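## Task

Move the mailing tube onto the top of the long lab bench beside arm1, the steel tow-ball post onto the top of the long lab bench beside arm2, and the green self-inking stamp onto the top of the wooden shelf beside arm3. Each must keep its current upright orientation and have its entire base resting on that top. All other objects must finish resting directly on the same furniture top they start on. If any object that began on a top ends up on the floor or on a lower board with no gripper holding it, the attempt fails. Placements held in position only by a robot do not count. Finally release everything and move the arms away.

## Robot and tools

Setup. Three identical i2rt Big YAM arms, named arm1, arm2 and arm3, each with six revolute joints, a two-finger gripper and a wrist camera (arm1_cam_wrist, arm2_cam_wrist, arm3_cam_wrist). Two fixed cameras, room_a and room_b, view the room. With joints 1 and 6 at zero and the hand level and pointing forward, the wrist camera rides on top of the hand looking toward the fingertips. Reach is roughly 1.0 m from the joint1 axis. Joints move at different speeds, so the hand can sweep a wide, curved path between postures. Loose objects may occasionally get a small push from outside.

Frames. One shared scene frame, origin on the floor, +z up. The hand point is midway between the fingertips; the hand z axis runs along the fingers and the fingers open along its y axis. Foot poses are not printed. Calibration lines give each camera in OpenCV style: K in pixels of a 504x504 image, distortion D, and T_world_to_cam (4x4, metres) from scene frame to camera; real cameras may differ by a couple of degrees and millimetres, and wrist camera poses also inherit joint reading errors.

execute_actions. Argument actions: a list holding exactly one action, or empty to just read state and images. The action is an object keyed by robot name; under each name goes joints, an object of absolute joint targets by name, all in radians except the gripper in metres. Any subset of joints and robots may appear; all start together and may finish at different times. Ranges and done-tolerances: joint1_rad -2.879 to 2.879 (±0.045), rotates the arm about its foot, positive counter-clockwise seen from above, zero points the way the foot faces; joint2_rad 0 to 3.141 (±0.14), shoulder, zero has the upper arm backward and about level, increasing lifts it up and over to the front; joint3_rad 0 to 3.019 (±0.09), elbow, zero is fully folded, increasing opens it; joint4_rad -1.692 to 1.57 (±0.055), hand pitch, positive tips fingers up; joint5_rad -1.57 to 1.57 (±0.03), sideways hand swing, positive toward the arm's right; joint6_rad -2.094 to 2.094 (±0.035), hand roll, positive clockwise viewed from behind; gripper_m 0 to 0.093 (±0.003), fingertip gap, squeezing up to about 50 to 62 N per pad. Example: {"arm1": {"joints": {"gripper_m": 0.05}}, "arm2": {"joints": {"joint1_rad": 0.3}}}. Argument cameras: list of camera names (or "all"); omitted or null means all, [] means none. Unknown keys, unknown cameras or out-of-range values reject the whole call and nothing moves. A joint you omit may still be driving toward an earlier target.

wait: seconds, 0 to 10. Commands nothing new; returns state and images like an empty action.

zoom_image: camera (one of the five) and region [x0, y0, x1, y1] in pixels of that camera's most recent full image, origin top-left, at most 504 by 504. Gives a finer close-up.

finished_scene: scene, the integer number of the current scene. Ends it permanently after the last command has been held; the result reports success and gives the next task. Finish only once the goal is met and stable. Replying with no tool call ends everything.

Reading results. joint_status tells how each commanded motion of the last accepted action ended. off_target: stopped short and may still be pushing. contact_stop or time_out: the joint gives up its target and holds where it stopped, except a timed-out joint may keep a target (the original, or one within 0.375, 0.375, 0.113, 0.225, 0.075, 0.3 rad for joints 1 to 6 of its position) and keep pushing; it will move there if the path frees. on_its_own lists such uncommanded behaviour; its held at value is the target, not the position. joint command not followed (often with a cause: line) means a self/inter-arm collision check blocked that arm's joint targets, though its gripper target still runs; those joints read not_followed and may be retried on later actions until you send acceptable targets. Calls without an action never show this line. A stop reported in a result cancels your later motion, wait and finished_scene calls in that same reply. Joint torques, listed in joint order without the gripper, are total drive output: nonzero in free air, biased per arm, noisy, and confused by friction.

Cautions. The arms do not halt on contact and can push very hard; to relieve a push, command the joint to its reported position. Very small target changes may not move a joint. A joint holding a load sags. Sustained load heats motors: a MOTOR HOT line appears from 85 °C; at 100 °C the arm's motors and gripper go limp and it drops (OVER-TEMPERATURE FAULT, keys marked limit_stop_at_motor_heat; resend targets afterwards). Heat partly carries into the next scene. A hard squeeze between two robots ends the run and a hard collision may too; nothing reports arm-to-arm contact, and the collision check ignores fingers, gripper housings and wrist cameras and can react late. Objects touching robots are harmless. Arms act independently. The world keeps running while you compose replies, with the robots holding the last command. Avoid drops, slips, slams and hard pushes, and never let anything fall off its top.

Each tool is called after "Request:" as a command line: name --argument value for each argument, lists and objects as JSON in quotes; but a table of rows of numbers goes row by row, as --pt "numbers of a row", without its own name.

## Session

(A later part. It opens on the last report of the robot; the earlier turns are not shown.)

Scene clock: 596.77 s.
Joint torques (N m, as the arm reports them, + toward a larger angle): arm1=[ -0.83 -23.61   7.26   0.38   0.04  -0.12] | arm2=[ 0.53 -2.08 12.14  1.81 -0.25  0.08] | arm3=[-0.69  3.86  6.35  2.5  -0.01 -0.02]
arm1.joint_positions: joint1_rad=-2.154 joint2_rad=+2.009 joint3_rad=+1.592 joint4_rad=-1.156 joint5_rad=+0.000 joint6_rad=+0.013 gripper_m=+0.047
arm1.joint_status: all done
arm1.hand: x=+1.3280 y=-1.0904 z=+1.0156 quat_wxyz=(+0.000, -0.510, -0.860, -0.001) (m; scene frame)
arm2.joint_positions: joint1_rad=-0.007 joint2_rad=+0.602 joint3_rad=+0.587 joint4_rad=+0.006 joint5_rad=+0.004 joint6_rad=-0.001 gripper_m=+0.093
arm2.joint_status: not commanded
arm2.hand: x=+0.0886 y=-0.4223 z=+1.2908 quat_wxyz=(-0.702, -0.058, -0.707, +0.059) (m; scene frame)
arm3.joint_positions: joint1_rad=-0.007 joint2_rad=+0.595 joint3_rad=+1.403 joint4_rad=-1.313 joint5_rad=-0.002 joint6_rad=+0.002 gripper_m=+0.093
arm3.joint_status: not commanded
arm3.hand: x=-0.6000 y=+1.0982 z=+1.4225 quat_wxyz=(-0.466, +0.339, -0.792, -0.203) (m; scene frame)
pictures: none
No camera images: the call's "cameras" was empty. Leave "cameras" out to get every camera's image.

Request:
execute_actions --actions '[{"arm1":{"joints":{"joint2_rad":2.40,"joint3_rad":1.0,"joint4_rad":1.42}}}]' --cameras '["arm2_cam_wrist","room_b"]'

Scene clock: 609.30 s.
Joint torques (N m, as the arm reports them, + toward a larger angle): arm1=[ -0.91 -21.89   2.38   2.44   0.1    0.03] | arm2=[ 1.15 -1.57 12.32  1.73 -0.22  0.08] | arm3=[-0.71  3.9   6.37  2.48  0.   -0.02]
arm1.joint_positions: joint1_rad=-2.154 joint2_rad=+2.407 joint3_rad=+0.998 joint4_rad=+1.392 joint5_rad=-0.002 joint6_rad=-0.002 gripper_m=+0.045
arm1.joint_status: all done
arm1.hand: x=+1.3597 y=-1.1456 z=+0.9245 quat_wxyz=(-0.606, -0.359, -0.616, +0.354) (m; scene frame)
arm2.joint_positions: joint1_rad=-0.007 joint2_rad=+0.602 joint3_rad=+0.587 joint4_rad=+0.006 joint5_rad=+0.004 joint6_rad=-0.001 gripper_m=+0.093
arm2.joint_status: not commanded
arm2.hand: x=+0.0886 y=-0.4223 z=+1.2908 quat_wxyz=(-0.702, -0.058, -0.707, +0.059) (m; scene frame)
arm3.joint_positions: joint1_rad=-0.007 joint2_rad=+0.595 joint3_rad=+1.403 joint4_rad=-1.313 joint5_rad=-0.002 joint6_rad=+0.002 gripper_m=+0.093
arm3.joint_status: not commanded
arm3.hand: x=-0.6000 y=+1.0982 z=+1.4225 quat_wxyz=(-0.466, +0.339, -0.792, -0.203) (m; scene frame)
pictures: arm2_cam_wrist, room_b
camera_calibration (this result's frames):
arm2_cam_wrist: T_world_to_cam=[[-0.15965, -0.987168, 0.00326612, -0.408603], [-0.590323, 0.0928173, -0.801813, 1.12808], [0.791221, -0.129937, -0.597567, 0.765176], [0, 0, 0, 1]] pos_world=[-0.00472486, -0.40864, 1.36309]
Images, in order (width x height): arm2_cam_wrist 504x504, room_b 504x504.

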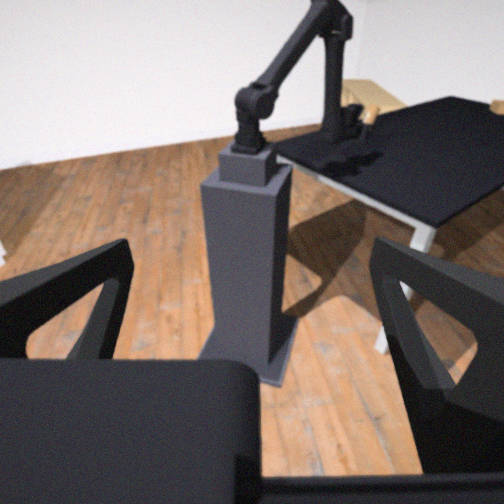

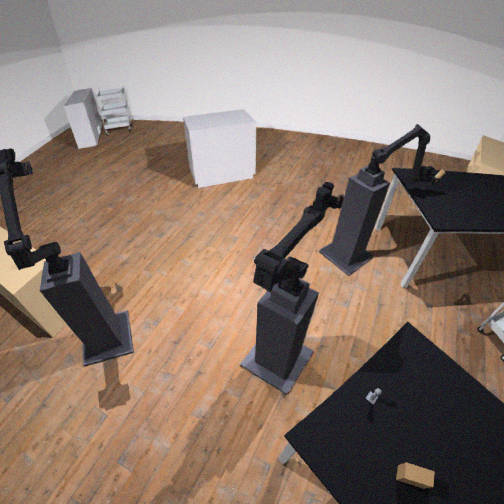

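Request:
zoom_image --camera "arm2_cam_wrist" --region '[300, 70, 440, 180]'

Request:
execute_actions --actions '[]' --cameras '["arm1_cam_wrist"]'

Region (300, 70, 440, 180) of arm2_cam_wrist's 504x504 image, scaled by 3.600, with more detail than that image has; it fills the top 396 rows of this view, and the rest is white.

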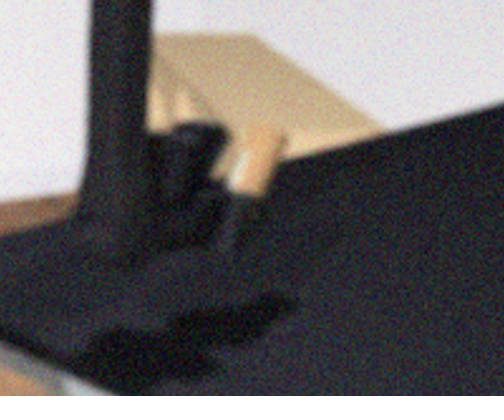

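Scene clock: 618.70 s.
Joint torques (N m, as the arm reports them, + toward a larger angle): arm1=[ -0.96 -21.93   2.39   2.45   0.11   0.03] | arm2=[ 1.3  -1.28 12.32  1.92 -0.23  0.06] | arm3=[-0.72  3.88  6.38  2.48 -0.01 -0.02]
arm1.joint_positions: joint1_rad=-2.154 joint2_rad=+2.407 joint3_rad=+0.998 joint4_rad=+1.392 joint5_rad=-0.002 joint6_rad=-0.002 gripper_m=+0.045
arm1.joint_status: all done
arm1.hand: x=+1.3597 y=-1.1456 z=+0.9245 quat_wxyz=(-0.606, -0.359, -0.616, +0.354) (m; scene frame)
arm2.joint_positions: joint1_rad=-0.007 joint2_rad=+0.602 joint3_rad=+0.587 joint4_rad=+0.006 joint5_rad=+0.004 joint6_rad=-0.001 gripper_m=+0.093
arm2.joint_status: not commanded
arm2.hand: x=+0.0886 y=-0.4223 z=+1.2908 quat_wxyz=(-0.702, -0.058, -0.707, +0.059) (m; scene frame)
arm3.joint_positions: joint1_rad=-0.007 joint2_rad=+0.595 joint3_rad=+1.403 joint4_rad=-1.313 joint5_rad=-0.002 joint6_rad=+0.002 gripper_m=+0.093
arm3.joint_status: not commanded
arm3.hand: x=-0.6000 y=+1.0982 z=+1.4225 quat_wxyz=(-0.466, +0.339, -0.792, -0.203) (m; scene frame)
pictures: arm1_cam_wrist
camera_calibration (this result's frames):
arm1_cam_wrist: T_world_to_cam=[[-0.875562, -0.483056, 0.00697076, 0.629894], [-0.292956, 0.519413, -0.802737, 1.7366], [0.384146, -0.704888, -0.596293, -0.657145], [0, 0, 0, 1]] pos_world=[1.3127, -1.06095, 0.997788]
Images, in order (width x height): arm1_cam_wrist 504x504.

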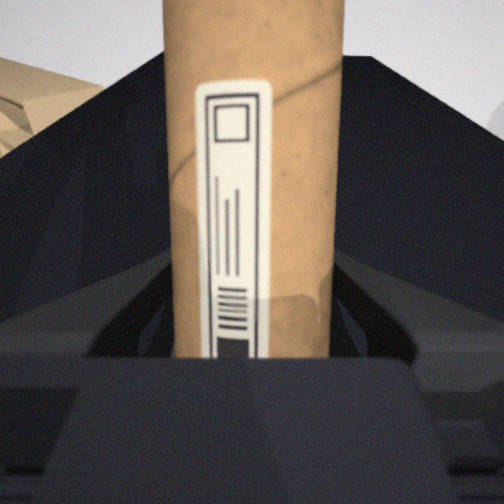

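Request:
execute_actions --actions '[{"arm1":{"joints":{"joint2_rad":2.62,"joint3_rad":1.2,"joint4_rad":1.47}}}]' --cameras '["arm2_cam_wrist","arm1_cam_wrist"]'

Scene clock: 638.53 s.
Joint torques (N m, as the arm reports them, + toward a larger angle): arm1=[ -0.96 -23.36   3.21   2.28   0.1    0.04] | arm2=[ 1.09 -2.02 12.18  1.85 -0.22  0.09] | arm3=[-0.88  3.84  6.35  2.48 -0.01 -0.02]
arm1.joint_positions: joint1_rad=-2.154 joint2_rad=+2.631 joint3_rad=+1.182 joint4_rad=+1.448 joint5_rad=-0.002 joint6_rad=-0.002 gripper_m=+0.045
arm1.joint_status: all done
arm1.hand: x=+1.3706 y=-1.1648 z=+0.8487 quat_wxyz=(-0.611, -0.356, -0.611, +0.357) (m; scene frame)
arm2.joint_positions: joint1_rad=-0.007 joint2_rad=+0.602 joint3_rad=+0.587 joint4_rad=+0.006 joint5_rad=+0.004 joint6_rad=-0.001 gripper_m=+0.093
arm2.joint_status: not commanded
arm2.hand: x=+0.0886 y=-0.4223 z=+1.2908 quat_wxyz=(-0.702, -0.058, -0.707, +0.059) (m; scene frame)
arm3.joint_positions: joint1_rad=-0.007 joint2_rad=+0.595 joint3_rad=+1.403 joint4_rad=-1.313 joint5_rad=-0.002 joint6_rad=+0.002 gripper_m=+0.093
arm3.joint_status: not commanded
arm3.hand: x=-0.6000 y=+1.0982 z=+1.4225 quat_wxyz=(-0.466, +0.339, -0.792, -0.203) (m; scene frame)
pictures: arm1_cam_wrist, arm2_cam_wrist
camera_calibration (this result's frames):
arm1_cam_wrist: T_world_to_cam=[[-0.875625, -0.482944, 0.00683474, 0.631029], [-0.286602, 0.508144, -0.812188, 1.67509], [0.388768, -0.713131, -0.583356, -0.746943], [0, 0, 0, 1]] pos_world=[1.32302, -1.07911, 0.920444]
arm2_cam_wrist: T_world_to_cam=[[-0.15965, -0.987168, 0.00326612, -0.408603], [-0.590323, 0.0928173, -0.801813, 1.12808], [0.791221, -0.129937, -0.597567, 0.765176], [0, 0, 0, 1]] pos_world=[-0.00472486, -0.40864, 1.36309]
Images, in order (width x height): arm1_cam_wrist 504x504, arm2_cam_wrist 504x504.

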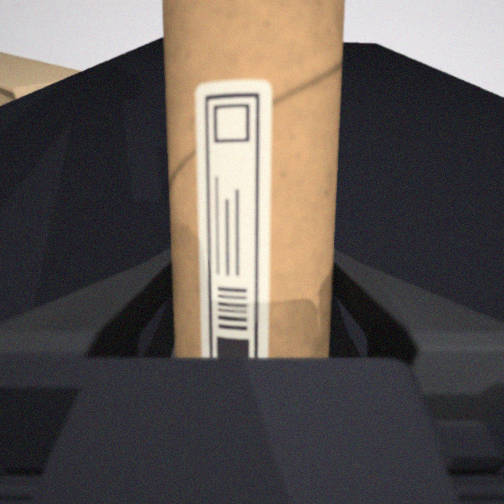

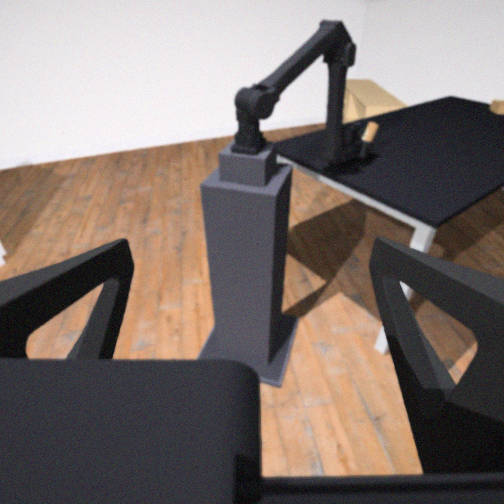

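No contact yet. Lower ~3 cm.

Request:
execute_actions --actions '[{"arm1":{"joints":{"joint2_rad":2.68,"joint4_rad":1.52}}}]' --cameras '["arm2_cam_wrist"]'

Request:
zoom_image --camera "arm2_cam_wrist" --region '[300, 90, 440, 200]'

Scene clock: 645.10 s.
Joint torques (N m, as the arm reports them, + toward a larger angle): arm1=[ -0.92 -21.96   2.85   2.51   0.1    0.03] | arm2=[ 1.09 -1.5  12.27  1.73 -0.25  0.09] | arm3=[-0.76  3.92  6.34  2.47  0.   -0.02]
arm1.joint_positions: joint1_rad=-2.154 joint2_rad=+2.675 joint3_rad=+1.184 joint4_rad=+1.492 joint5_rad=-0.002 joint6_rad=-0.002 gripper_m=+0.045
arm1.joint_status: all done
arm1.hand: x=+1.3653 y=-1.1553 z=+0.8314 quat_wxyz=(-0.611, -0.355, -0.610, +0.357) (m; scene frame)
arm2.joint_positions: joint1_rad=-0.007 joint2_rad=+0.602 joint3_rad=+0.587 joint4_rad=+0.006 joint5_rad=+0.004 joint6_rad=-0.001 gripper_m=+0.093
arm2.joint_status: not commanded
arm2.hand: x=+0.0886 y=-0.4223 z=+1.2908 quat_wxyz=(-0.702, -0.058, -0.707, +0.059) (m; scene frame)
arm3.joint_positions: joint1_rad=-0.007 joint2_rad=+0.595 joint3_rad=+1.403 joint4_rad=-1.313 joint5_rad=-0.002 joint6_rad=+0.002 gripper_m=+0.093
arm3.joint_status: not commanded
arm3.hand: x=-0.6000 y=+1.0982 z=+1.4225 quat_wxyz=(-0.466, +0.339, -0.792, -0.203) (m; scene frame)
pictures: arm2_cam_wrist
camera_calibration (this result's frames):
arm2_cam_wrist: T_world_to_cam=[[-0.15965, -0.987168, 0.00326612, -0.408603], [-0.590323, 0.0928173, -0.801813, 1.12808], [0.791221, -0.129937, -0.597567, 0.765176], [0, 0, 0, 1]] pos_world=[-0.00472486, -0.40864, 1.36309]
Images, in order (width x height): arm2_cam_wrist 504x504.

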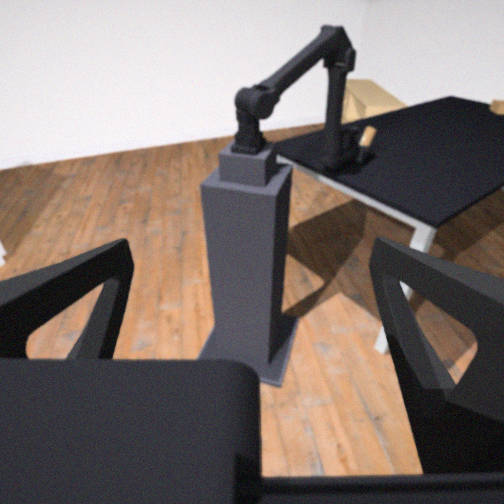

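Region (300, 90, 440, 200) of arm2_cam_wrist's 504x504 image, scaled by 3.600, with more detail than that image has; it fills the top 396 rows of this view, and the rest is white.

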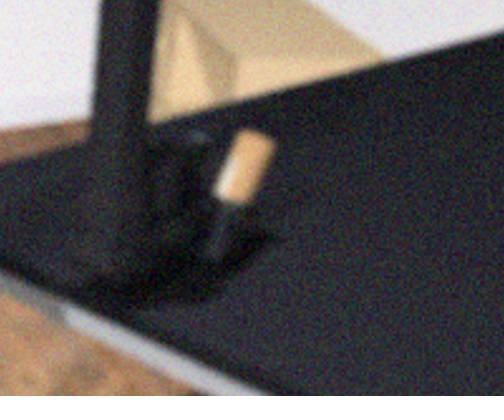

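Request:
execute_actions --actions '[{"arm1":{"joints":{"joint2_rad":2.72,"joint4_rad":1.55,"gripper_m":0.05}}}]' --cameras '["arm2_cam_wrist","arm1_cam_wrist"]'

Request:
zoom_image --camera "arm2_cam_wrist" --region '[300, 90, 440, 200]'

Scene clock: 653.97 s.
Joint torques (N m, as the arm reports them, + toward a larger angle): arm1=[ -0.97 -21.02   2.33   2.18   0.12   0.05] | arm2=[ 0.34 -1.68 12.21  1.82 -0.23  0.05] | arm3=[-0.68  3.95  6.31  2.51 -0.01 -0.03]
arm1.joint_positions: joint1_rad=-2.154 joint2_rad=+2.709 joint3_rad=+1.184 joint4_rad=+1.530 joint5_rad=-0.002 joint6_rad=-0.002 gripper_m=+0.050
arm1.joint_status: all done
arm1.hand: x=+1.3609 y=-1.1476 z=+0.8195 quat_wxyz=(-0.613, -0.354, -0.609, +0.358) (m; scene frame)
arm2.joint_positions: joint1_rad=-0.007 joint2_rad=+0.602 joint3_rad=+0.587 joint4_rad=+0.006 joint5_rad=+0.004 joint6_rad=-0.001 gripper_m=+0.093
arm2.joint_status: not commanded
arm2.hand: x=+0.0886 y=-0.4223 z=+1.2908 quat_wxyz=(-0.702, -0.058, -0.707, +0.059) (m; scene frame)
arm3.joint_positions: joint1_rad=-0.007 joint2_rad=+0.595 joint3_rad=+1.403 joint4_rad=-1.313 joint5_rad=-0.002 joint6_rad=+0.002 gripper_m=+0.093
arm3.joint_status: not commanded
arm3.hand: x=-0.6000 y=+1.0982 z=+1.4225 quat_wxyz=(-0.466, +0.339, -0.792, -0.203) (m; scene frame)
pictures: arm1_cam_wrist, arm2_cam_wrist
camera_calibration (this result's frames):
arm1_cam_wrist: T_world_to_cam=[[-0.875652, -0.482896, 0.00677582, 0.631233], [-0.283856, 0.503274, -0.816175, 1.63374], [0.390717, -0.716608, -0.577765, -0.75919], [0, 0, 0, 1]] pos_world=[1.31312, -1.06144, 0.890508]
arm2_cam_wrist: T_world_to_cam=[[-0.15965, -0.987168, 0.00326612, -0.408603], [-0.590323, 0.0928173, -0.801813, 1.12808], [0.791221, -0.129937, -0.597567, 0.765176], [0, 0, 0, 1]] pos_world=[-0.00472486, -0.40864, 1.36309]
Images, in order (width x height): arm1_cam_wrist 504x504, arm2_cam_wrist 504x504.

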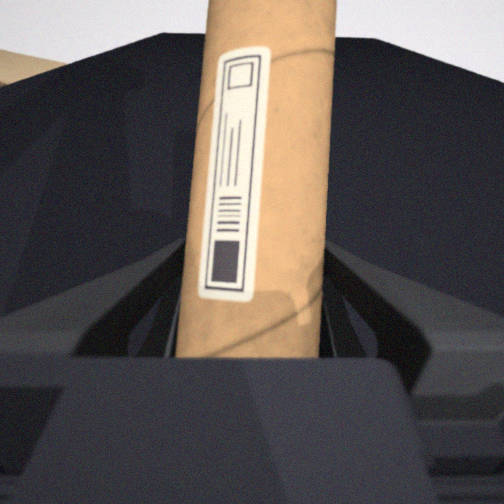

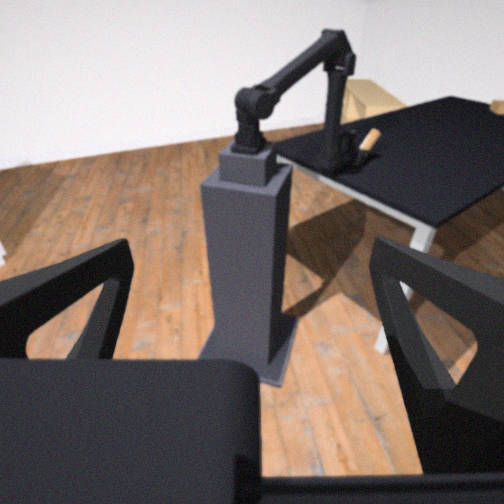

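Region (300, 90, 440, 200) of arm2_cam_wrist's 504x504 image, scaled by 3.600, with more detail than that image has; it fills the top 396 rows of this view, and the rest is white.

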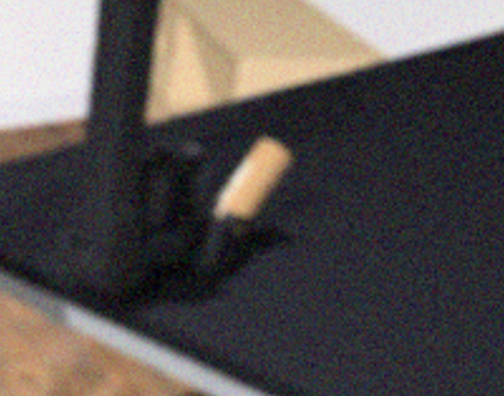

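Request:
execute_actions --actions '[{"arm1":{"joints":{"gripper_m":0.0}}}]' --cameras '[]'

Request:
execute_actions --actions '[{"arm1":{"joints":{"joint2_rad":2.4,"joint3_rad":1.4,"joint4_rad":1.55}}}]' --cameras '["arm2_cam_wrist","arm1_cam_wrist"]'

Request:
zoom_image --camera "arm2_cam_wrist" --region '[300, 60, 440, 200]'

Scene clock: 663.30 s.
Joint torques (N m, as the arm reports them, + toward a larger angle): arm1=[ -0.93 -20.88   2.49   2.21   0.09   0.04] | arm2=[ 0.58 -1.92 12.18  1.68 -0.23  0.08] | arm3=[-0.88  3.89  6.34  2.48 -0.01 -0.02]
arm1.joint_positions: joint1_rad=-2.154 joint2_rad=+2.709 joint3_rad=+1.184 joint4_rad=+1.530 joint5_rad=-0.002 joint6_rad=-0.002 gripper_m=+0.044
arm1.joint_status: gripper_m off_target (ended at +0.044, target +0.000)
arm1.hand: x=+1.3608 y=-1.1476 z=+0.8195 quat_wxyz=(-0.613, -0.355, -0.609, +0.358) (m; scene frame)
arm2.joint_positions: joint1_rad=-0.007 joint2_rad=+0.602 joint3_rad=+0.587 joint4_rad=+0.006 joint5_rad=+0.004 joint6_rad=-0.001 gripper_m=+0.093
arm2.joint_status: not commanded
arm2.hand: x=+0.0886 y=-0.4223 z=+1.2908 quat_wxyz=(-0.702, -0.058, -0.707, +0.059) (m; scene frame)
arm3.joint_positions: joint1_rad=-0.007 joint2_rad=+0.595 joint3_rad=+1.403 joint4_rad=-1.313 joint5_rad=-0.002 joint6_rad=+0.002 gripper_m=+0.093
arm3.joint_status: not commanded
arm3.hand: x=-0.6000 y=+1.0982 z=+1.4225 quat_wxyz=(-0.466, +0.339, -0.792, -0.203) (m; scene frame)
pictures: none
No camera images: the call's "cameras" was empty. Leave "cameras" out to get every camera's image.

Scene clock: 664.70 s.
Joint torques (N m, as the arm reports them, + toward a larger angle): arm1=[ -0.9  -24.31   5.01   1.43   0.09   0.03] | arm2=[ 0.81 -2.15 12.13  1.72 -0.24  0.06] | arm3=[-0.67  3.95  6.35  2.5  -0.01 -0.02]
arm1.joint_positions: joint1_rad=-2.154 joint2_rad=+2.401 joint3_rad=+1.398 joint4_rad=+1.541 joint5_rad=-0.002 joint6_rad=-0.002 gripper_m=+0.044
arm1.joint_status: all done
arm1.hand: x=+1.4123 y=-1.2398 z=+1.1124 quat_wxyz=(-0.751, -0.248, -0.426, +0.440) (m; scene frame)
arm2.joint_positions: joint1_rad=-0.007 joint2_rad=+0.602 joint3_rad=+0.587 joint4_rad=+0.006 joint5_rad=+0.004 joint6_rad=-0.001 gripper_m=+0.093
arm2.joint_status: not commanded
arm2.hand: x=+0.0886 y=-0.4223 z=+1.2908 quat_wxyz=(-0.702, -0.058, -0.707, +0.059) (m; scene frame)
arm3.joint_positions: joint1_rad=-0.007 joint2_rad=+0.595 joint3_rad=+1.403 joint4_rad=-1.313 joint5_rad=-0.002 joint6_rad=+0.002 gripper_m=+0.093
arm3.joint_status: not commanded
arm3.hand: x=-0.6000 y=+1.0982 z=+1.4225 quat_wxyz=(-0.466, +0.339, -0.792, -0.203) (m; scene frame)
pictures: arm1_cam_wrist, arm2_cam_wrist
camera_calibration (this result's frames):
arm1_cam_wrist: T_world_to_cam=[[-0.877194, -0.480135, 0.00110624, 0.64166], [-0.0408248, 0.0722898, -0.996548, 1.25688], [0.478398, -0.874211, -0.0830136, -1.54569], [0, 0, 0, 1]] pos_world=[1.35363, -1.13403, 1.12351]
arm2_cam_wrist: T_world_to_cam=[[-0.15965, -0.987168, 0.00326612, -0.408603], [-0.590323, 0.0928173, -0.801813, 1.12808], [0.791221, -0.129937, -0.597567, 0.765176], [0, 0, 0, 1]] pos_world=[-0.00472486, -0.40864, 1.36309]
Images, in order (width x height): arm1_cam_wrist 504x504, arm2_cam_wrist 504x504.

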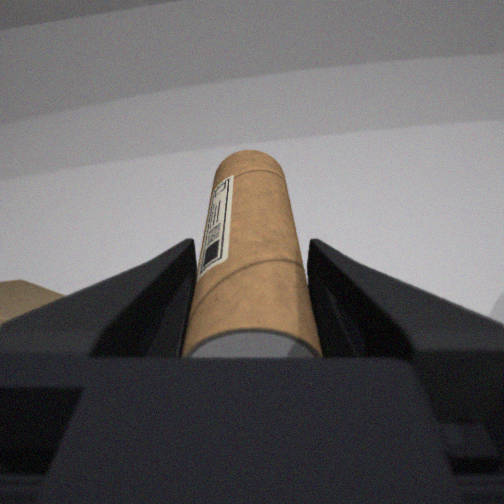

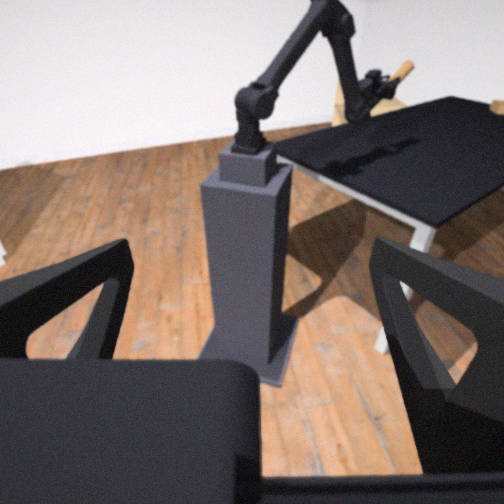

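Region (300, 60, 440, 200) of arm2_cam_wrist's 504x504 image, scaled by 3.600, with more detail than that image has.

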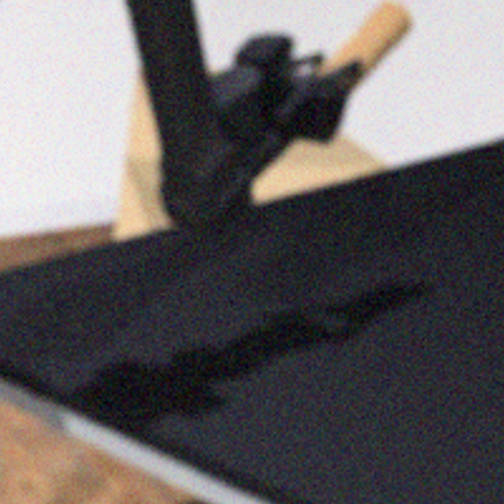

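Request:
execute_actions --actions '[{"arm1":{"joints":{"joint2_rad":2.60,"joint3_rad":1.15,"joint4_rad":1.47}}}]' --cameras '[]'

Request:
execute_actions --actions '[{"arm1":{"joints":{"joint2_rad":2.72,"joint3_rad":1.18,"joint4_rad":1.55}}}]' --cameras '[]'

Request:
execute_actions --actions '[{"arm1":{"joints":{"gripper_m":0.093}}}]' --cameras '["arm1_cam_wrist"]'

Scene clock: 680.43 s.
Joint torques (N m, as the arm reports them, + toward a larger angle): arm1=[ -0.91 -22.89   2.85   1.48   0.1    0.03] | arm2=[ 1.02 -1.58 12.33  1.64 -0.23  0.07] | arm3=[-0.74  3.82  6.28  2.49  0.   -0.03]
arm1.joint_positions: joint1_rad=-2.154 joint2_rad=+2.612 joint3_rad=+1.134 joint4_rad=+1.468 joint5_rad=-0.002 joint6_rad=-0.002 gripper_m=+0.044
arm1.joint_status: all done
arm1.hand: x=+1.3640 y=-1.1533 z=+0.8525 quat_wxyz=(-0.608, -0.357, -0.613, +0.355) (m; scene frame)
arm2.joint_positions: joint1_rad=-0.007 joint2_rad=+0.602 joint3_rad=+0.587 joint4_rad=+0.006 joint5_rad=+0.004 joint6_rad=-0.001 gripper_m=+0.093
arm2.joint_status: not commanded
arm2.hand: x=+0.0886 y=-0.4223 z=+1.2908 quat_wxyz=(-0.702, -0.058, -0.707, +0.059) (m; scene frame)
arm3.joint_positions: joint1_rad=-0.007 joint2_rad=+0.595 joint3_rad=+1.403 joint4_rad=-1.313 joint5_rad=-0.002 joint6_rad=+0.002 gripper_m=+0.093
arm3.joint_status: not commanded
arm3.hand: x=-0.6000 y=+1.0982 z=+1.4225 quat_wxyz=(-0.466, +0.339, -0.792, -0.203) (m; scene frame)
pictures: none
No camera images: the call's "cameras" was empty. Leave "cameras" out to get every camera's image.

Scene clock: 681.23 s.
Joint torques (N m, as the arm reports them, + toward a larger angle): arm1=[ -1.   -20.65   1.76   1.82   0.09   0.03] | arm2=[ 0.72 -2.06 12.32  1.91 -0.22  0.04] | arm3=[-0.81  3.62  6.38  2.45 -0.01 -0.02]
arm1.joint_positions: joint1_rad=-2.154 joint2_rad=+2.709 joint3_rad=+1.175 joint4_rad=+1.540 joint5_rad=-0.002 joint6_rad=-0.002 gripper_m=+0.044
arm1.joint_status: all done
arm1.hand: x=+1.3591 y=-1.1445 z=+0.8195 quat_wxyz=(-0.613, -0.354, -0.608, +0.358) (m; scene frame)
arm2.joint_positions: joint1_rad=-0.007 joint2_rad=+0.602 joint3_rad=+0.587 joint4_rad=+0.006 joint5_rad=+0.004 joint6_rad=-0.001 gripper_m=+0.093
arm2.joint_status: not commanded
arm2.hand: x=+0.0886 y=-0.4223 z=+1.2908 quat_wxyz=(-0.702, -0.058, -0.707, +0.059) (m; scene frame)
arm3.joint_positions: joint1_rad=-0.007 joint2_rad=+0.595 joint3_rad=+1.403 joint4_rad=-1.313 joint5_rad=-0.002 joint6_rad=+0.002 gripper_m=+0.093
arm3.joint_status: not commanded
arm3.hand: x=-0.6000 y=+1.0982 z=+1.4225 quat_wxyz=(-0.466, +0.339, -0.792, -0.203) (m; scene frame)
pictures: none
No camera images: the call's "cameras" was empty. Leave "cameras" out to get every camera's image.

Scene clock: 681.93 s.
Joint torques (N m, as the arm reports them, + toward a larger angle): arm1=[ -0.92 -20.88   1.77   1.88   0.09   0.03] | arm2=[ 1.19 -1.68 12.16  1.78 -0.22  0.04] | arm3=[-0.67  3.9   6.29  2.46  0.   -0.03]
arm1.joint_positions: joint1_rad=-2.154 joint2_rad=+2.709 joint3_rad=+1.175 joint4_rad=+1.540 joint5_rad=-0.002 joint6_rad=-0.002 gripper_m=+0.093
arm1.joint_status: all done
arm1.hand: x=+1.3591 y=-1.1445 z=+0.8195 quat_wxyz=(-0.613, -0.354, -0.608, +0.358) (m; scene frame)
arm2.joint_positions: joint1_rad=-0.007 joint2_rad=+0.602 joint3_rad=+0.587 joint4_rad=+0.006 joint5_rad=+0.004 joint6_rad=-0.001 gripper_m=+0.093
arm2.joint_status: not commanded
arm2.hand: x=+0.0886 y=-0.4223 z=+1.2908 quat_wxyz=(-0.702, -0.058, -0.707, +0.059) (m; scene frame)
arm3.joint_positions: joint1_rad=-0.007 joint2_rad=+0.595 joint3_rad=+1.403 joint4_rad=-1.313 joint5_rad=-0.002 joint6_rad=+0.002 gripper_m=+0.093
arm3.joint_status: not commanded
arm3.hand: x=-0.6000 y=+1.0982 z=+1.4225 quat_wxyz=(-0.466, +0.339, -0.792, -0.203) (m; scene frame)
pictures: arm1_cam_wrist
camera_calibration (this result's frames):
arm1_cam_wrist: T_world_to_cam=[[-0.87584, -0.482554, 0.00676256, 0.631795], [-0.283203, 0.50257, -0.816835, 1.63049], [0.390768, -0.717332, -0.576832, -0.757925], [0, 0, 0, 1]] pos_world=[1.31128, -1.05824, 0.890375]
Images, in order (width x height): arm1_cam_wrist 504x504.

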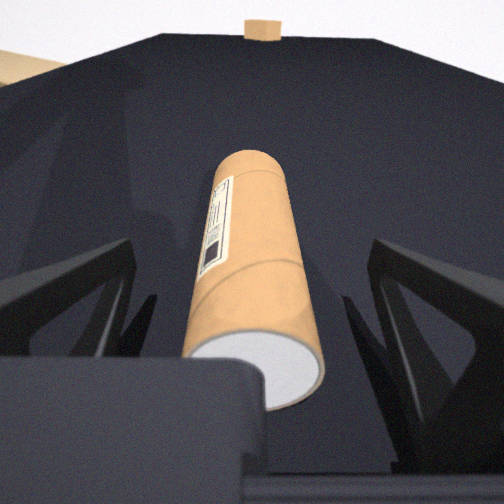

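Request:
execute_actions --actions '[{"arm1":{"joints":{"joint2_rad":2.1,"joint3_rad":1.0}}}]' --cameras '[]'

Request:
execute_actions --actions '[{"arm1":{"joints":{"joint2_rad":2.3,"joint3_rad":2.0,"joint4_rad":-1.27}}}]' --cameras '[]'

Request:
execute_actions --actions '[{"arm1":{"joints":{"joint2_rad":2.48,"joint3_rad":2.06,"joint4_rad":-1.13}}}]' --cameras '["arm1_cam_wrist"]'

Scene clock: 698.13 s.
Joint torques (N m, as the arm reports them, + toward a larger angle): arm1=[ -1.02 -19.59   4.7    1.61   0.09   0.03] | arm2=[ 0.88 -1.5  12.15  1.78 -0.28  0.05] | arm3=[-0.74  3.86  6.34  2.47 -0.02 -0.02]
arm1.joint_positions: joint1_rad=-2.154 joint2_rad=+2.088 joint3_rad=+0.994 joint4_rad=+1.540 joint5_rad=-0.002 joint6_rad=-0.002 gripper_m=+0.093
arm1.joint_status: all done
arm1.hand: x=+1.3638 y=-1.1536 z=+1.1650 quat_wxyz=(-0.731, -0.268, -0.460, +0.428) (m; scene frame)
arm2.joint_positions: joint1_rad=-0.007 joint2_rad=+0.602 joint3_rad=+0.587 joint4_rad=+0.006 joint5_rad=+0.004 joint6_rad=-0.001 gripper_m=+0.093
arm2.joint_status: not commanded
arm2.hand: x=+0.0886 y=-0.4223 z=+1.2908 quat_wxyz=(-0.702, -0.058, -0.707, +0.059) (m; scene frame)
arm3.joint_positions: joint1_rad=-0.007 joint2_rad=+0.595 joint3_rad=+1.403 joint4_rad=-1.313 joint5_rad=-0.002 joint6_rad=+0.002 gripper_m=+0.093
arm3.joint_status: not commanded
arm3.hand: x=-0.6000 y=+1.0982 z=+1.4225 quat_wxyz=(-0.466, +0.339, -0.792, -0.203) (m; scene frame)
pictures: none
No camera images: the call's "cameras" was empty. Leave "cameras" out to get every camera's image.

Scene clock: 700.47 s.
Joint torques (N m, as the arm reports them, + toward a larger angle): arm1=[ -0.87 -26.08   9.1   -0.25   0.1    0.04] | arm2=[ 0.84 -1.83 12.1   1.85 -0.26  0.06] | arm3=[-0.75  3.82  6.32  2.51 -0.02 -0.01]
arm1.joint_positions: joint1_rad=-2.154 joint2_rad=+2.294 joint3_rad=+1.966 joint4_rad=-1.257 joint5_rad=-0.002 joint6_rad=-0.002 gripper_m=+0.093
arm1.joint_status: all done
arm1.hand: x=+1.3721 y=-1.1680 z=+0.9729 quat_wxyz=(+0.004, -0.504, -0.864, -0.004) (m; scene frame)
arm2.joint_positions: joint1_rad=-0.007 joint2_rad=+0.602 joint3_rad=+0.587 joint4_rad=+0.006 joint5_rad=+0.004 joint6_rad=-0.001 gripper_m=+0.093
arm2.joint_status: not commanded
arm2.hand: x=+0.0886 y=-0.4223 z=+1.2908 quat_wxyz=(-0.702, -0.058, -0.707, +0.059) (m; scene frame)
arm3.joint_positions: joint1_rad=-0.007 joint2_rad=+0.595 joint3_rad=+1.403 joint4_rad=-1.313 joint5_rad=-0.002 joint6_rad=+0.002 gripper_m=+0.093
arm3.joint_status: not commanded
arm3.hand: x=-0.6000 y=+1.0982 z=+1.4225 quat_wxyz=(-0.466, +0.339, -0.792, -0.203) (m; scene frame)
pictures: none
No camera images: the call's "cameras" was empty. Leave "cameras" out to get every camera's image.

Scene clock: 701.60 s.
Joint torques (N m, as the arm reports them, + toward a larger angle): arm1=[ -0.93 -30.73   8.23   0.59   0.09   0.03] | arm2=[ 1.35 -1.79 12.3   1.7  -0.21  0.07] | arm3=[-0.68  3.94  6.28  2.54 -0.01 -0.01]
arm1.joint_positions: joint1_rad=-2.154 joint2_rad=+2.500 joint3_rad=+2.032 joint4_rad=-1.144 joint5_rad=-0.002 joint6_rad=-0.002 gripper_m=+0.093
arm1.joint_status: all done
arm1.hand: x=+1.3797 y=-1.1812 z=+0.8569 quat_wxyz=(+0.016, -0.504, -0.864, -0.011) (m; scene frame)
arm2.joint_positions: joint1_rad=-0.007 joint2_rad=+0.602 joint3_rad=+0.587 joint4_rad=+0.006 joint5_rad=+0.004 joint6_rad=-0.001 gripper_m=+0.093
arm2.joint_status: not commanded
arm2.hand: x=+0.0886 y=-0.4223 z=+1.2908 quat_wxyz=(-0.702, -0.058, -0.707, +0.059) (m; scene frame)
arm3.joint_positions: joint1_rad=-0.007 joint2_rad=+0.595 joint3_rad=+1.403 joint4_rad=-1.313 joint5_rad=-0.002 joint6_rad=+0.002 gripper_m=+0.093
arm3.joint_status: not commanded
arm3.hand: x=-0.6000 y=+1.0982 z=+1.4225 quat_wxyz=(-0.466, +0.339, -0.792, -0.203) (m; scene frame)
pictures: arm1_cam_wrist
camera_calibration (this result's frames):
arm1_cam_wrist: T_world_to_cam=[[-0.867337, -0.497666, 0.00745316, 0.601704], [-0.388236, 0.685841, 0.615544, 0.819349], [-0.311447, 0.530991, -0.788067, 1.85361], [0, 0, 0, 1]] pos_world=[1.41728, -1.24675, 0.951943]
Images, in order (width x height): arm1_cam_wrist 504x504.

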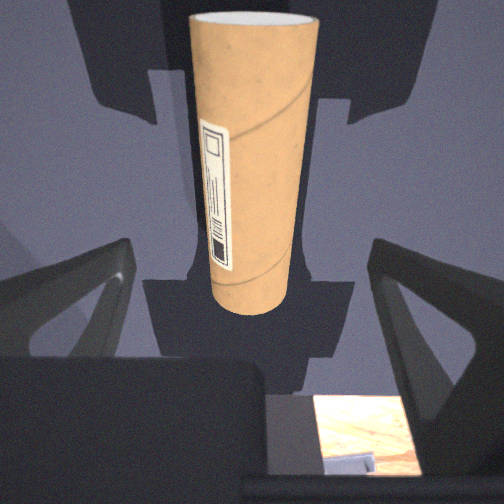

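Request:
execute_actions --actions '[{"arm1":{"joints":{"joint2_rad":2.60,"joint3_rad":2.13,"joint4_rad":-1.08}}}]' --cameras '["arm1_cam_wrist"]'

Scene clock: 712.13 s.
Joint torques (N m, as the arm reports them, + toward a larger angle): arm1=[ -0.97 -28.94   8.51   0.42   0.1    0.04] | arm2=[ 0.62 -1.63 12.31  1.88 -0.25  0.07] | arm3=[-0.87  4.01  6.36  2.48 -0.02 -0.02]
arm1.joint_positions: joint1_rad=-2.154 joint2_rad=+2.601 joint3_rad=+2.095 joint4_rad=-1.089 joint5_rad=-0.002 joint6_rad=-0.002 gripper_m=+0.093
arm1.joint_status: all done
arm1.hand: x=+1.3860 y=-1.1923 z=+0.8081 quat_wxyz=(+0.009, -0.504, -0.864, -0.007) (m; scene frame)
arm2.joint_positions: joint1_rad=-0.007 joint2_rad=+0.602 joint3_rad=+0.587 joint4_rad=+0.006 joint5_rad=+0.004 joint6_rad=-0.001 gripper_m=+0.093
arm2.joint_status: not commanded
arm2.hand: x=+0.0886 y=-0.4223 z=+1.2908 quat_wxyz=(-0.702, -0.058, -0.707, +0.059) (m; scene frame)
arm3.joint_positions: joint1_rad=-0.007 joint2_rad=+0.595 joint3_rad=+1.403 joint4_rad=-1.313 joint5_rad=-0.002 joint6_rad=+0.002 gripper_m=+0.093
arm3.joint_status: not commanded
arm3.hand: x=-0.6000 y=+1.0982 z=+1.4225 quat_wxyz=(-0.466, +0.339, -0.792, -0.203) (m; scene frame)
pictures: arm1_cam_wrist
camera_calibration (this result's frames):
arm1_cam_wrist: T_world_to_cam=[[-0.867405, -0.497545, 0.00758569, 0.602149], [-0.393011, 0.694354, 0.602839, 0.886557], [-0.305206, 0.519924, -0.797827, 1.80905], [0, 0, 0, 1]] pos_world=[1.42287, -1.25656, 0.904292]
Images, in order (width x height): arm1_cam_wrist 504x504.

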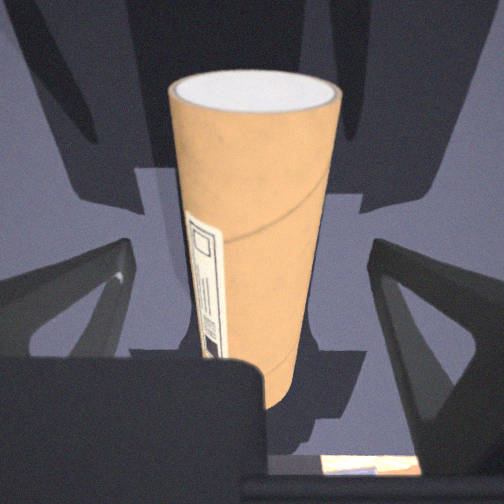

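Request:
execute_actions --actions '[{"arm1":{"joints":{"joint2_rad":2.625}}}]' --cameras '[]'

Request:
execute_actions --actions '[{"arm1":{"joints":{"gripper_m":0.0}}}]' --cameras '[]'

Request:
execute_actions --actions '[{"arm1":{"joints":{"joint2_rad":2.0,"joint3_rad":1.6,"joint4_rad":-1.15}}}]' --cameras '[]'

Request:
execute_actions --actions '[{"arm1":{"joints":{"joint2_rad":2.40,"joint3_rad":1.05,"joint4_rad":1.38}}}]' --cameras '["arm2_cam_wrist","arm1_cam_wrist"]'

Request:
zoom_image --camera "arm2_cam_wrist" --region '[300, 60, 440, 200]'

Scene clock: 724.87 s.
Joint torques (N m, as the arm reports them, + toward a larger angle): arm1=[ -0.9  -27.18   8.5    0.47   0.1    0.03] | arm2=[ 0.87 -1.95 12.24  1.8  -0.25  0.08] | arm3=[-0.76  3.88  6.34  2.47 -0.01 -0.03]
arm1.joint_positions: joint1_rad=-2.154 joint2_rad=+2.608 joint3_rad=+2.095 joint4_rad=-1.089 joint5_rad=-0.002 joint6_rad=-0.002 gripper_m=+0.093
arm1.joint_status: all done
arm1.hand: x=+1.3851 y=-1.1907 z=+0.8039 quat_wxyz=(+0.012, -0.504, -0.864, -0.009) (m; scene frame)
arm2.joint_positions: joint1_rad=-0.007 joint2_rad=+0.602 joint3_rad=+0.587 joint4_rad=+0.006 joint5_rad=+0.004 joint6_rad=-0.001 gripper_m=+0.093
arm2.joint_status: not commanded
arm2.hand: x=+0.0886 y=-0.4223 z=+1.2908 quat_wxyz=(-0.702, -0.058, -0.707, +0.059) (m; scene frame)
arm3.joint_positions: joint1_rad=-0.007 joint2_rad=+0.595 joint3_rad=+1.403 joint4_rad=-1.313 joint5_rad=-0.002 joint6_rad=+0.002 gripper_m=+0.093
arm3.joint_status: not commanded
arm3.hand: x=-0.6000 y=+1.0982 z=+1.4225 quat_wxyz=(-0.466, +0.339, -0.792, -0.203) (m; scene frame)
pictures: none
No camera images: the call's "cameras" was empty. Leave "cameras" out to get every camera's image.

Scene clock: 725.57 s.
Joint torques (N m, as the arm reports them, + toward a larger angle): arm1=[ -0.94 -27.63   8.42   0.48   0.09   0.04] | arm2=[ 0.76 -2.11 12.14  1.91 -0.22  0.11] | arm3=[-0.86  3.88  6.35  2.45 -0.01 -0.02]
arm1.joint_positions: joint1_rad=-2.154 joint2_rad=+2.608 joint3_rad=+2.095 joint4_rad=-1.089 joint5_rad=-0.002 joint6_rad=-0.002 gripper_m=+0.046
arm1.joint_status: gripper_m off_target (ended at +0.046, target +0.000)
arm1.hand: x=+1.3851 y=-1.1907 z=+0.8039 quat_wxyz=(+0.012, -0.504, -0.864, -0.009) (m; scene frame)
arm2.joint_positions: joint1_rad=-0.007 joint2_rad=+0.602 joint3_rad=+0.587 joint4_rad=+0.006 joint5_rad=+0.004 joint6_rad=-0.001 gripper_m=+0.093
arm2.joint_status: not commanded
arm2.hand: x=+0.0886 y=-0.4223 z=+1.2908 quat_wxyz=(-0.702, -0.058, -0.707, +0.059) (m; scene frame)
arm3.joint_positions: joint1_rad=-0.007 joint2_rad=+0.595 joint3_rad=+1.403 joint4_rad=-1.313 joint5_rad=-0.002 joint6_rad=+0.002 gripper_m=+0.093
arm3.joint_status: not commanded
arm3.hand: x=-0.6000 y=+1.0982 z=+1.4225 quat_wxyz=(-0.466, +0.339, -0.792, -0.203) (m; scene frame)
pictures: none
No camera images: the call's "cameras" was empty. Leave "cameras" out to get every camera's image.

Scene clock: 727.17 s.
Joint torques (N m, as the arm reports them, + toward a larger angle): arm1=[ -0.89 -22.88   6.87  -0.05   0.1    0.03] | arm2=[ 0.79 -2.19 12.17  1.88 -0.21  0.1 ] | arm3=[-0.81  3.78  6.33  2.52 -0.02 -0.01]
arm1.joint_positions: joint1_rad=-2.154 joint2_rad=+1.995 joint3_rad=+1.599 joint4_rad=-1.140 joint5_rad=-0.002 joint6_rad=-0.002 gripper_m=+0.046
arm1.joint_status: all done
arm1.hand: x=+1.3323 y=-1.0973 z=+1.0267 quat_wxyz=(-0.017, -0.504, -0.864, +0.008) (m; scene frame)
arm2.joint_positions: joint1_rad=-0.007 joint2_rad=+0.602 joint3_rad=+0.587 joint4_rad=+0.006 joint5_rad=+0.004 joint6_rad=-0.001 gripper_m=+0.093
arm2.joint_status: not commanded
arm2.hand: x=+0.0886 y=-0.4223 z=+1.2908 quat_wxyz=(-0.702, -0.058, -0.707, +0.059) (m; scene frame)
arm3.joint_positions: joint1_rad=-0.007 joint2_rad=+0.595 joint3_rad=+1.403 joint4_rad=-1.313 joint5_rad=-0.002 joint6_rad=+0.002 gripper_m=+0.093
arm3.joint_status: not commanded
arm3.hand: x=-0.6000 y=+1.0982 z=+1.4225 quat_wxyz=(-0.466, +0.339, -0.792, -0.203) (m; scene frame)
pictures: none
No camera images: the call's "cameras" was empty. Leave "cameras" out to get every camera's image.

Scene clock: 729.37 s.
Joint torques (N m, as the arm reports them, + toward a larger angle): arm1=[ -0.91 -22.35   2.67   2.44   0.1    0.13] | arm2=[ 0.65 -1.62 12.28  1.6  -0.25  0.01] | arm3=[-0.66  3.97  6.4   2.51 -0.01 -0.02]
arm1.joint_positions: joint1_rad=-2.154 joint2_rad=+2.405 joint3_rad=+1.049 joint4_rad=+1.352 joint5_rad=-0.002 joint6_rad=-0.012 gripper_m=+0.045
arm1.joint_status: all done
arm1.hand: x=+1.3693 y=-1.1628 z=+0.9323 quat_wxyz=(-0.608, -0.353, -0.613, +0.359) (m; scene frame)
arm2.joint_positions: joint1_rad=-0.007 joint2_rad=+0.602 joint3_rad=+0.587 joint4_rad=+0.006 joint5_rad=+0.004 joint6_rad=-0.001 gripper_m=+0.093
arm2.joint_status: not commanded
arm2.hand: x=+0.0886 y=-0.4223 z=+1.2908 quat_wxyz=(-0.702, -0.058, -0.707, +0.059) (m; scene frame)
arm3.joint_positions: joint1_rad=-0.007 joint2_rad=+0.595 joint3_rad=+1.403 joint4_rad=-1.313 joint5_rad=-0.002 joint6_rad=+0.002 gripper_m=+0.093
arm3.joint_status: not commanded
arm3.hand: x=-0.6000 y=+1.0982 z=+1.4225 quat_wxyz=(-0.466, +0.339, -0.792, -0.203) (m; scene frame)
pictures: arm1_cam_wrist, arm2_cam_wrist
camera_calibration (this result's frames):
arm1_cam_wrist: T_world_to_cam=[[-0.87551, -0.482922, 0.0163932, 0.621297], [-0.294403, 0.506219, -0.810598, 1.74853], [0.383157, -0.714512, -0.585374, -0.68832], [0, 0, 0, 1]] pos_world=[1.32246, -1.07691, 1.00424]
arm2_cam_wrist: T_world_to_cam=[[-0.15965, -0.987168, 0.00326612, -0.408603], [-0.590323, 0.0928173, -0.801813, 1.12808], [0.791221, -0.129937, -0.597567, 0.765176], [0, 0, 0, 1]] pos_world=[-0.00472486, -0.40864, 1.36309]
Images, in order (width x height): arm1_cam_wrist 504x504, arm2_cam_wrist 504x504.

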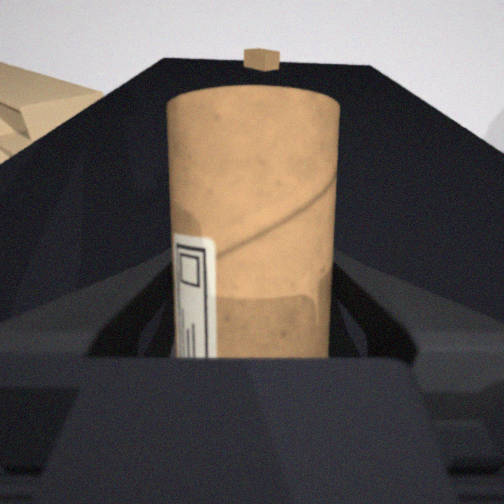

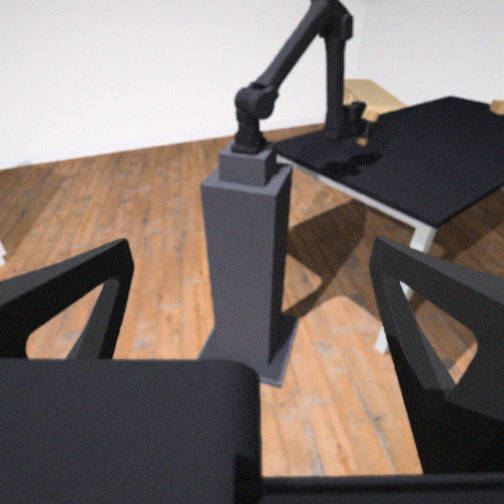

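Region (300, 60, 440, 200) of arm2_cam_wrist's 504x504 image, scaled by 3.600, with more detail than that image has.

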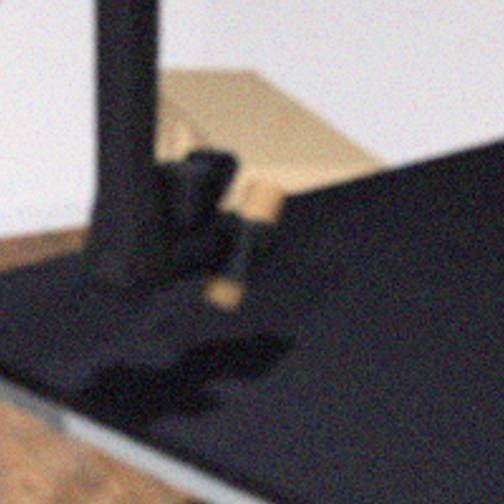

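Request:
execute_actions --actions '[{"arm1":{"joints":{"joint2_rad":2.58,"joint3_rad":1.17,"joint4_rad":1.44}}}]' --cameras '["arm2_cam_wrist"]'

Request:
zoom_image --camera "arm2_cam_wrist" --region '[300, 60, 440, 200]'

Scene clock: 739.73 s.
Joint torques (N m, as the arm reports them, + toward a larger angle): arm1=[ -0.94 -22.61   3.06   2.24   0.09   0.13] | arm2=[ 0.96 -2.29 12.3   1.87 -0.25  0.05] | arm3=[-0.91  4.11  6.34  2.43  0.01 -0.02]
arm1.joint_positions: joint1_rad=-2.154 joint2_rad=+2.592 joint3_rad=+1.159 joint4_rad=+1.416 joint5_rad=-0.002 joint6_rad=-0.012 gripper_m=+0.045
arm1.joint_status: all done
arm1.hand: x=+1.3710 y=-1.1656 z=+0.8600 quat_wxyz=(-0.605, -0.355, -0.617, +0.357) (m; scene frame)
arm2.joint_positions: joint1_rad=-0.007 joint2_rad=+0.602 joint3_rad=+0.587 joint4_rad=+0.006 joint5_rad=+0.004 joint6_rad=-0.001 gripper_m=+0.093
arm2.joint_status: not commanded
arm2.hand: x=+0.0886 y=-0.4223 z=+1.2908 quat_wxyz=(-0.702, -0.058, -0.707, +0.059) (m; scene frame)
arm3.joint_positions: joint1_rad=-0.007 joint2_rad=+0.595 joint3_rad=+1.403 joint4_rad=-1.313 joint5_rad=-0.002 joint6_rad=+0.002 gripper_m=+0.093
arm3.joint_status: not commanded
arm3.hand: x=-0.6000 y=+1.0982 z=+1.4225 quat_wxyz=(-0.466, +0.339, -0.792, -0.203) (m; scene frame)
pictures: arm2_cam_wrist
camera_calibration (this result's frames):
arm2_cam_wrist: T_world_to_cam=[[-0.15965, -0.987168, 0.00326612, -0.408603], [-0.590323, 0.0928173, -0.801813, 1.12808], [0.791221, -0.129937, -0.597567, 0.765176], [0, 0, 0, 1]] pos_world=[-0.00472486, -0.40864, 1.36309]
Images, in order (width x height): arm2_cam_wrist 504x504.

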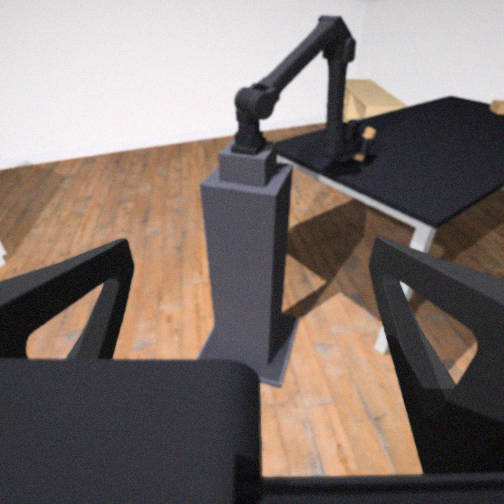

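Region (300, 60, 440, 200) of arm2_cam_wrist's 504x504 image, scaled by 3.600, with more detail than that image has.

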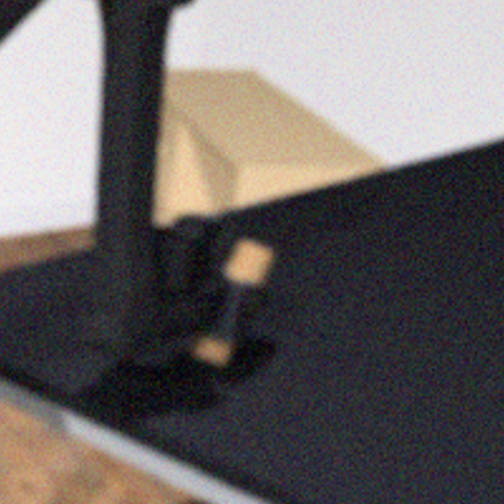

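Request:
execute_actions --actions '[{"arm1":{"joints":{"joint2_rad":2.61,"joint4_rad":1.50}}}]' --cameras '["arm2_cam_wrist"]'

Request:
zoom_image --camera "arm2_cam_wrist" --region '[300, 60, 440, 200]'

Scene clock: 745.80 s.
Joint torques (N m, as the arm reports them, + toward a larger angle): arm1=[ -0.93 -21.38   2.78   2.44   0.09   0.13] | arm2=[ 1.53 -2.1  12.27  1.64 -0.2   0.09] | arm3=[-0.73  3.98  6.32  2.54  0.   -0.01]
arm1.joint_positions: joint1_rad=-2.154 joint2_rad=+2.595 joint3_rad=+1.159 joint4_rad=+1.472 joint5_rad=-0.002 joint6_rad=-0.012 gripper_m=+0.045
arm1.joint_status: all done
arm1.hand: x=+1.3706 y=-1.1649 z=+0.8717 quat_wxyz=(-0.620, -0.346, -0.601, +0.366) (m; scene frame)
arm2.joint_positions: joint1_rad=-0.007 joint2_rad=+0.602 joint3_rad=+0.587 joint4_rad=+0.006 joint5_rad=+0.004 joint6_rad=-0.001 gripper_m=+0.093
arm2.joint_status: not commanded
arm2.hand: x=+0.0886 y=-0.4223 z=+1.2908 quat_wxyz=(-0.702, -0.058, -0.707, +0.059) (m; scene frame)
arm3.joint_positions: joint1_rad=-0.007 joint2_rad=+0.595 joint3_rad=+1.403 joint4_rad=-1.313 joint5_rad=-0.002 joint6_rad=+0.002 gripper_m=+0.093
arm3.joint_status: not commanded
arm3.hand: x=-0.6000 y=+1.0982 z=+1.4225 quat_wxyz=(-0.466, +0.339, -0.792, -0.203) (m; scene frame)
pictures: arm2_cam_wrist
camera_calibration (this result's frames):
arm2_cam_wrist: T_world_to_cam=[[-0.15965, -0.987168, 0.00326612, -0.408603], [-0.590323, 0.0928173, -0.801813, 1.12808], [0.791221, -0.129937, -0.597567, 0.765176], [0, 0, 0, 1]] pos_world=[-0.00472486, -0.40864, 1.36309]
Images, in order (width x height): arm2_cam_wrist 504x504.

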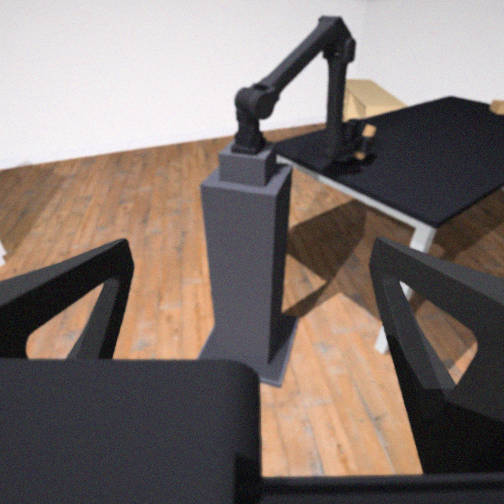

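Region (300, 60, 440, 200) of arm2_cam_wrist's 504x504 image, scaled by 3.600, with more detail than that image has.

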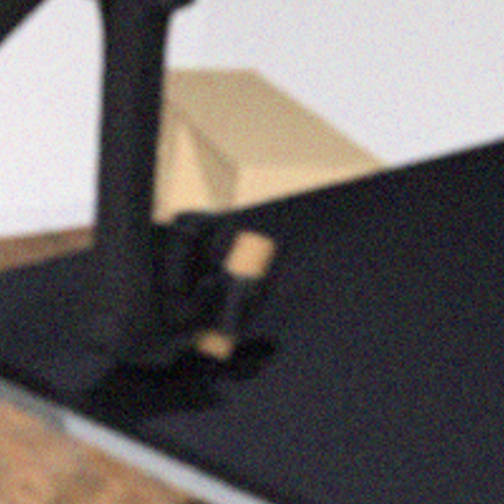

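Request:
execute_actions --actions '[{"arm1":{"joints":{"joint2_rad":2.65,"joint4_rad":1.44}}}]' --cameras '["arm2_cam_wrist"]'

Request:
zoom_image --camera "arm2_cam_wrist" --region '[300, 60, 440, 200]'

Scene clock: 752.37 s.
Joint torques (N m, as the arm reports them, + toward a larger angle): arm1=[ -0.96 -19.26   2.32   0.5    0.1    0.14] | arm2=[ 0.87 -1.53 12.11  2.   -0.21  0.11] | arm3=[-0.73  3.98  6.35  2.45 -0.02 -0.02]
arm1.joint_positions: joint1_rad=-2.154 joint2_rad=+2.618 joint3_rad=+1.163 joint4_rad=+1.473 joint5_rad=-0.002 joint6_rad=-0.012 gripper_m=+0.045
arm1.joint_status: all done
arm1.hand: x=+1.3687 y=-1.1615 z=+0.8579 quat_wxyz=(-0.615, -0.349, -0.607, +0.363) (m; scene frame)
arm2.joint_positions: joint1_rad=-0.007 joint2_rad=+0.602 joint3_rad=+0.587 joint4_rad=+0.006 joint5_rad=+0.004 joint6_rad=-0.001 gripper_m=+0.093
arm2.joint_status: not commanded
arm2.hand: x=+0.0886 y=-0.4223 z=+1.2908 quat_wxyz=(-0.702, -0.058, -0.707, +0.059) (m; scene frame)
arm3.joint_positions: joint1_rad=-0.007 joint2_rad=+0.595 joint3_rad=+1.403 joint4_rad=-1.313 joint5_rad=-0.002 joint6_rad=+0.002 gripper_m=+0.093
arm3.joint_status: not commanded
arm3.hand: x=-0.6000 y=+1.0982 z=+1.4225 quat_wxyz=(-0.466, +0.339, -0.792, -0.203) (m; scene frame)
pictures: arm2_cam_wrist
camera_calibration (this result's frames):
arm2_cam_wrist: T_world_to_cam=[[-0.15965, -0.987168, 0.00326612, -0.408603], [-0.590323, 0.0928173, -0.801813, 1.12808], [0.791221, -0.129937, -0.597567, 0.765176], [0, 0, 0, 1]] pos_world=[-0.00472486, -0.40864, 1.36309]
Images, in order (width x height): arm2_cam_wrist 504x504.

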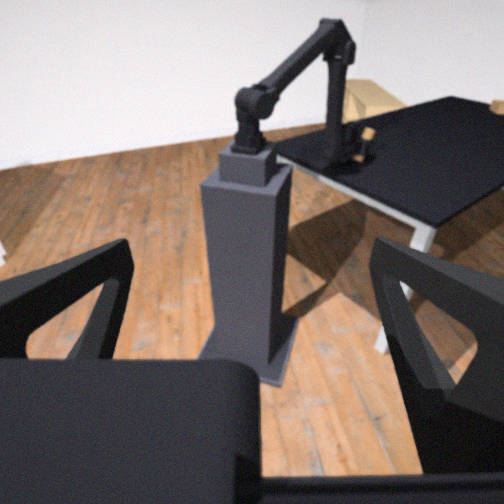

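Region (300, 60, 440, 200) of arm2_cam_wrist's 504x504 image, scaled by 3.600, with more detail than that image has.

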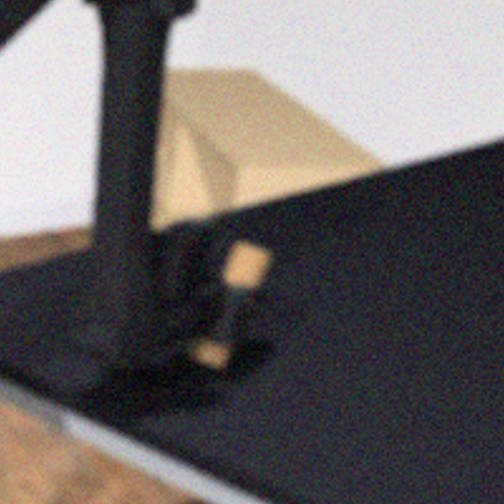

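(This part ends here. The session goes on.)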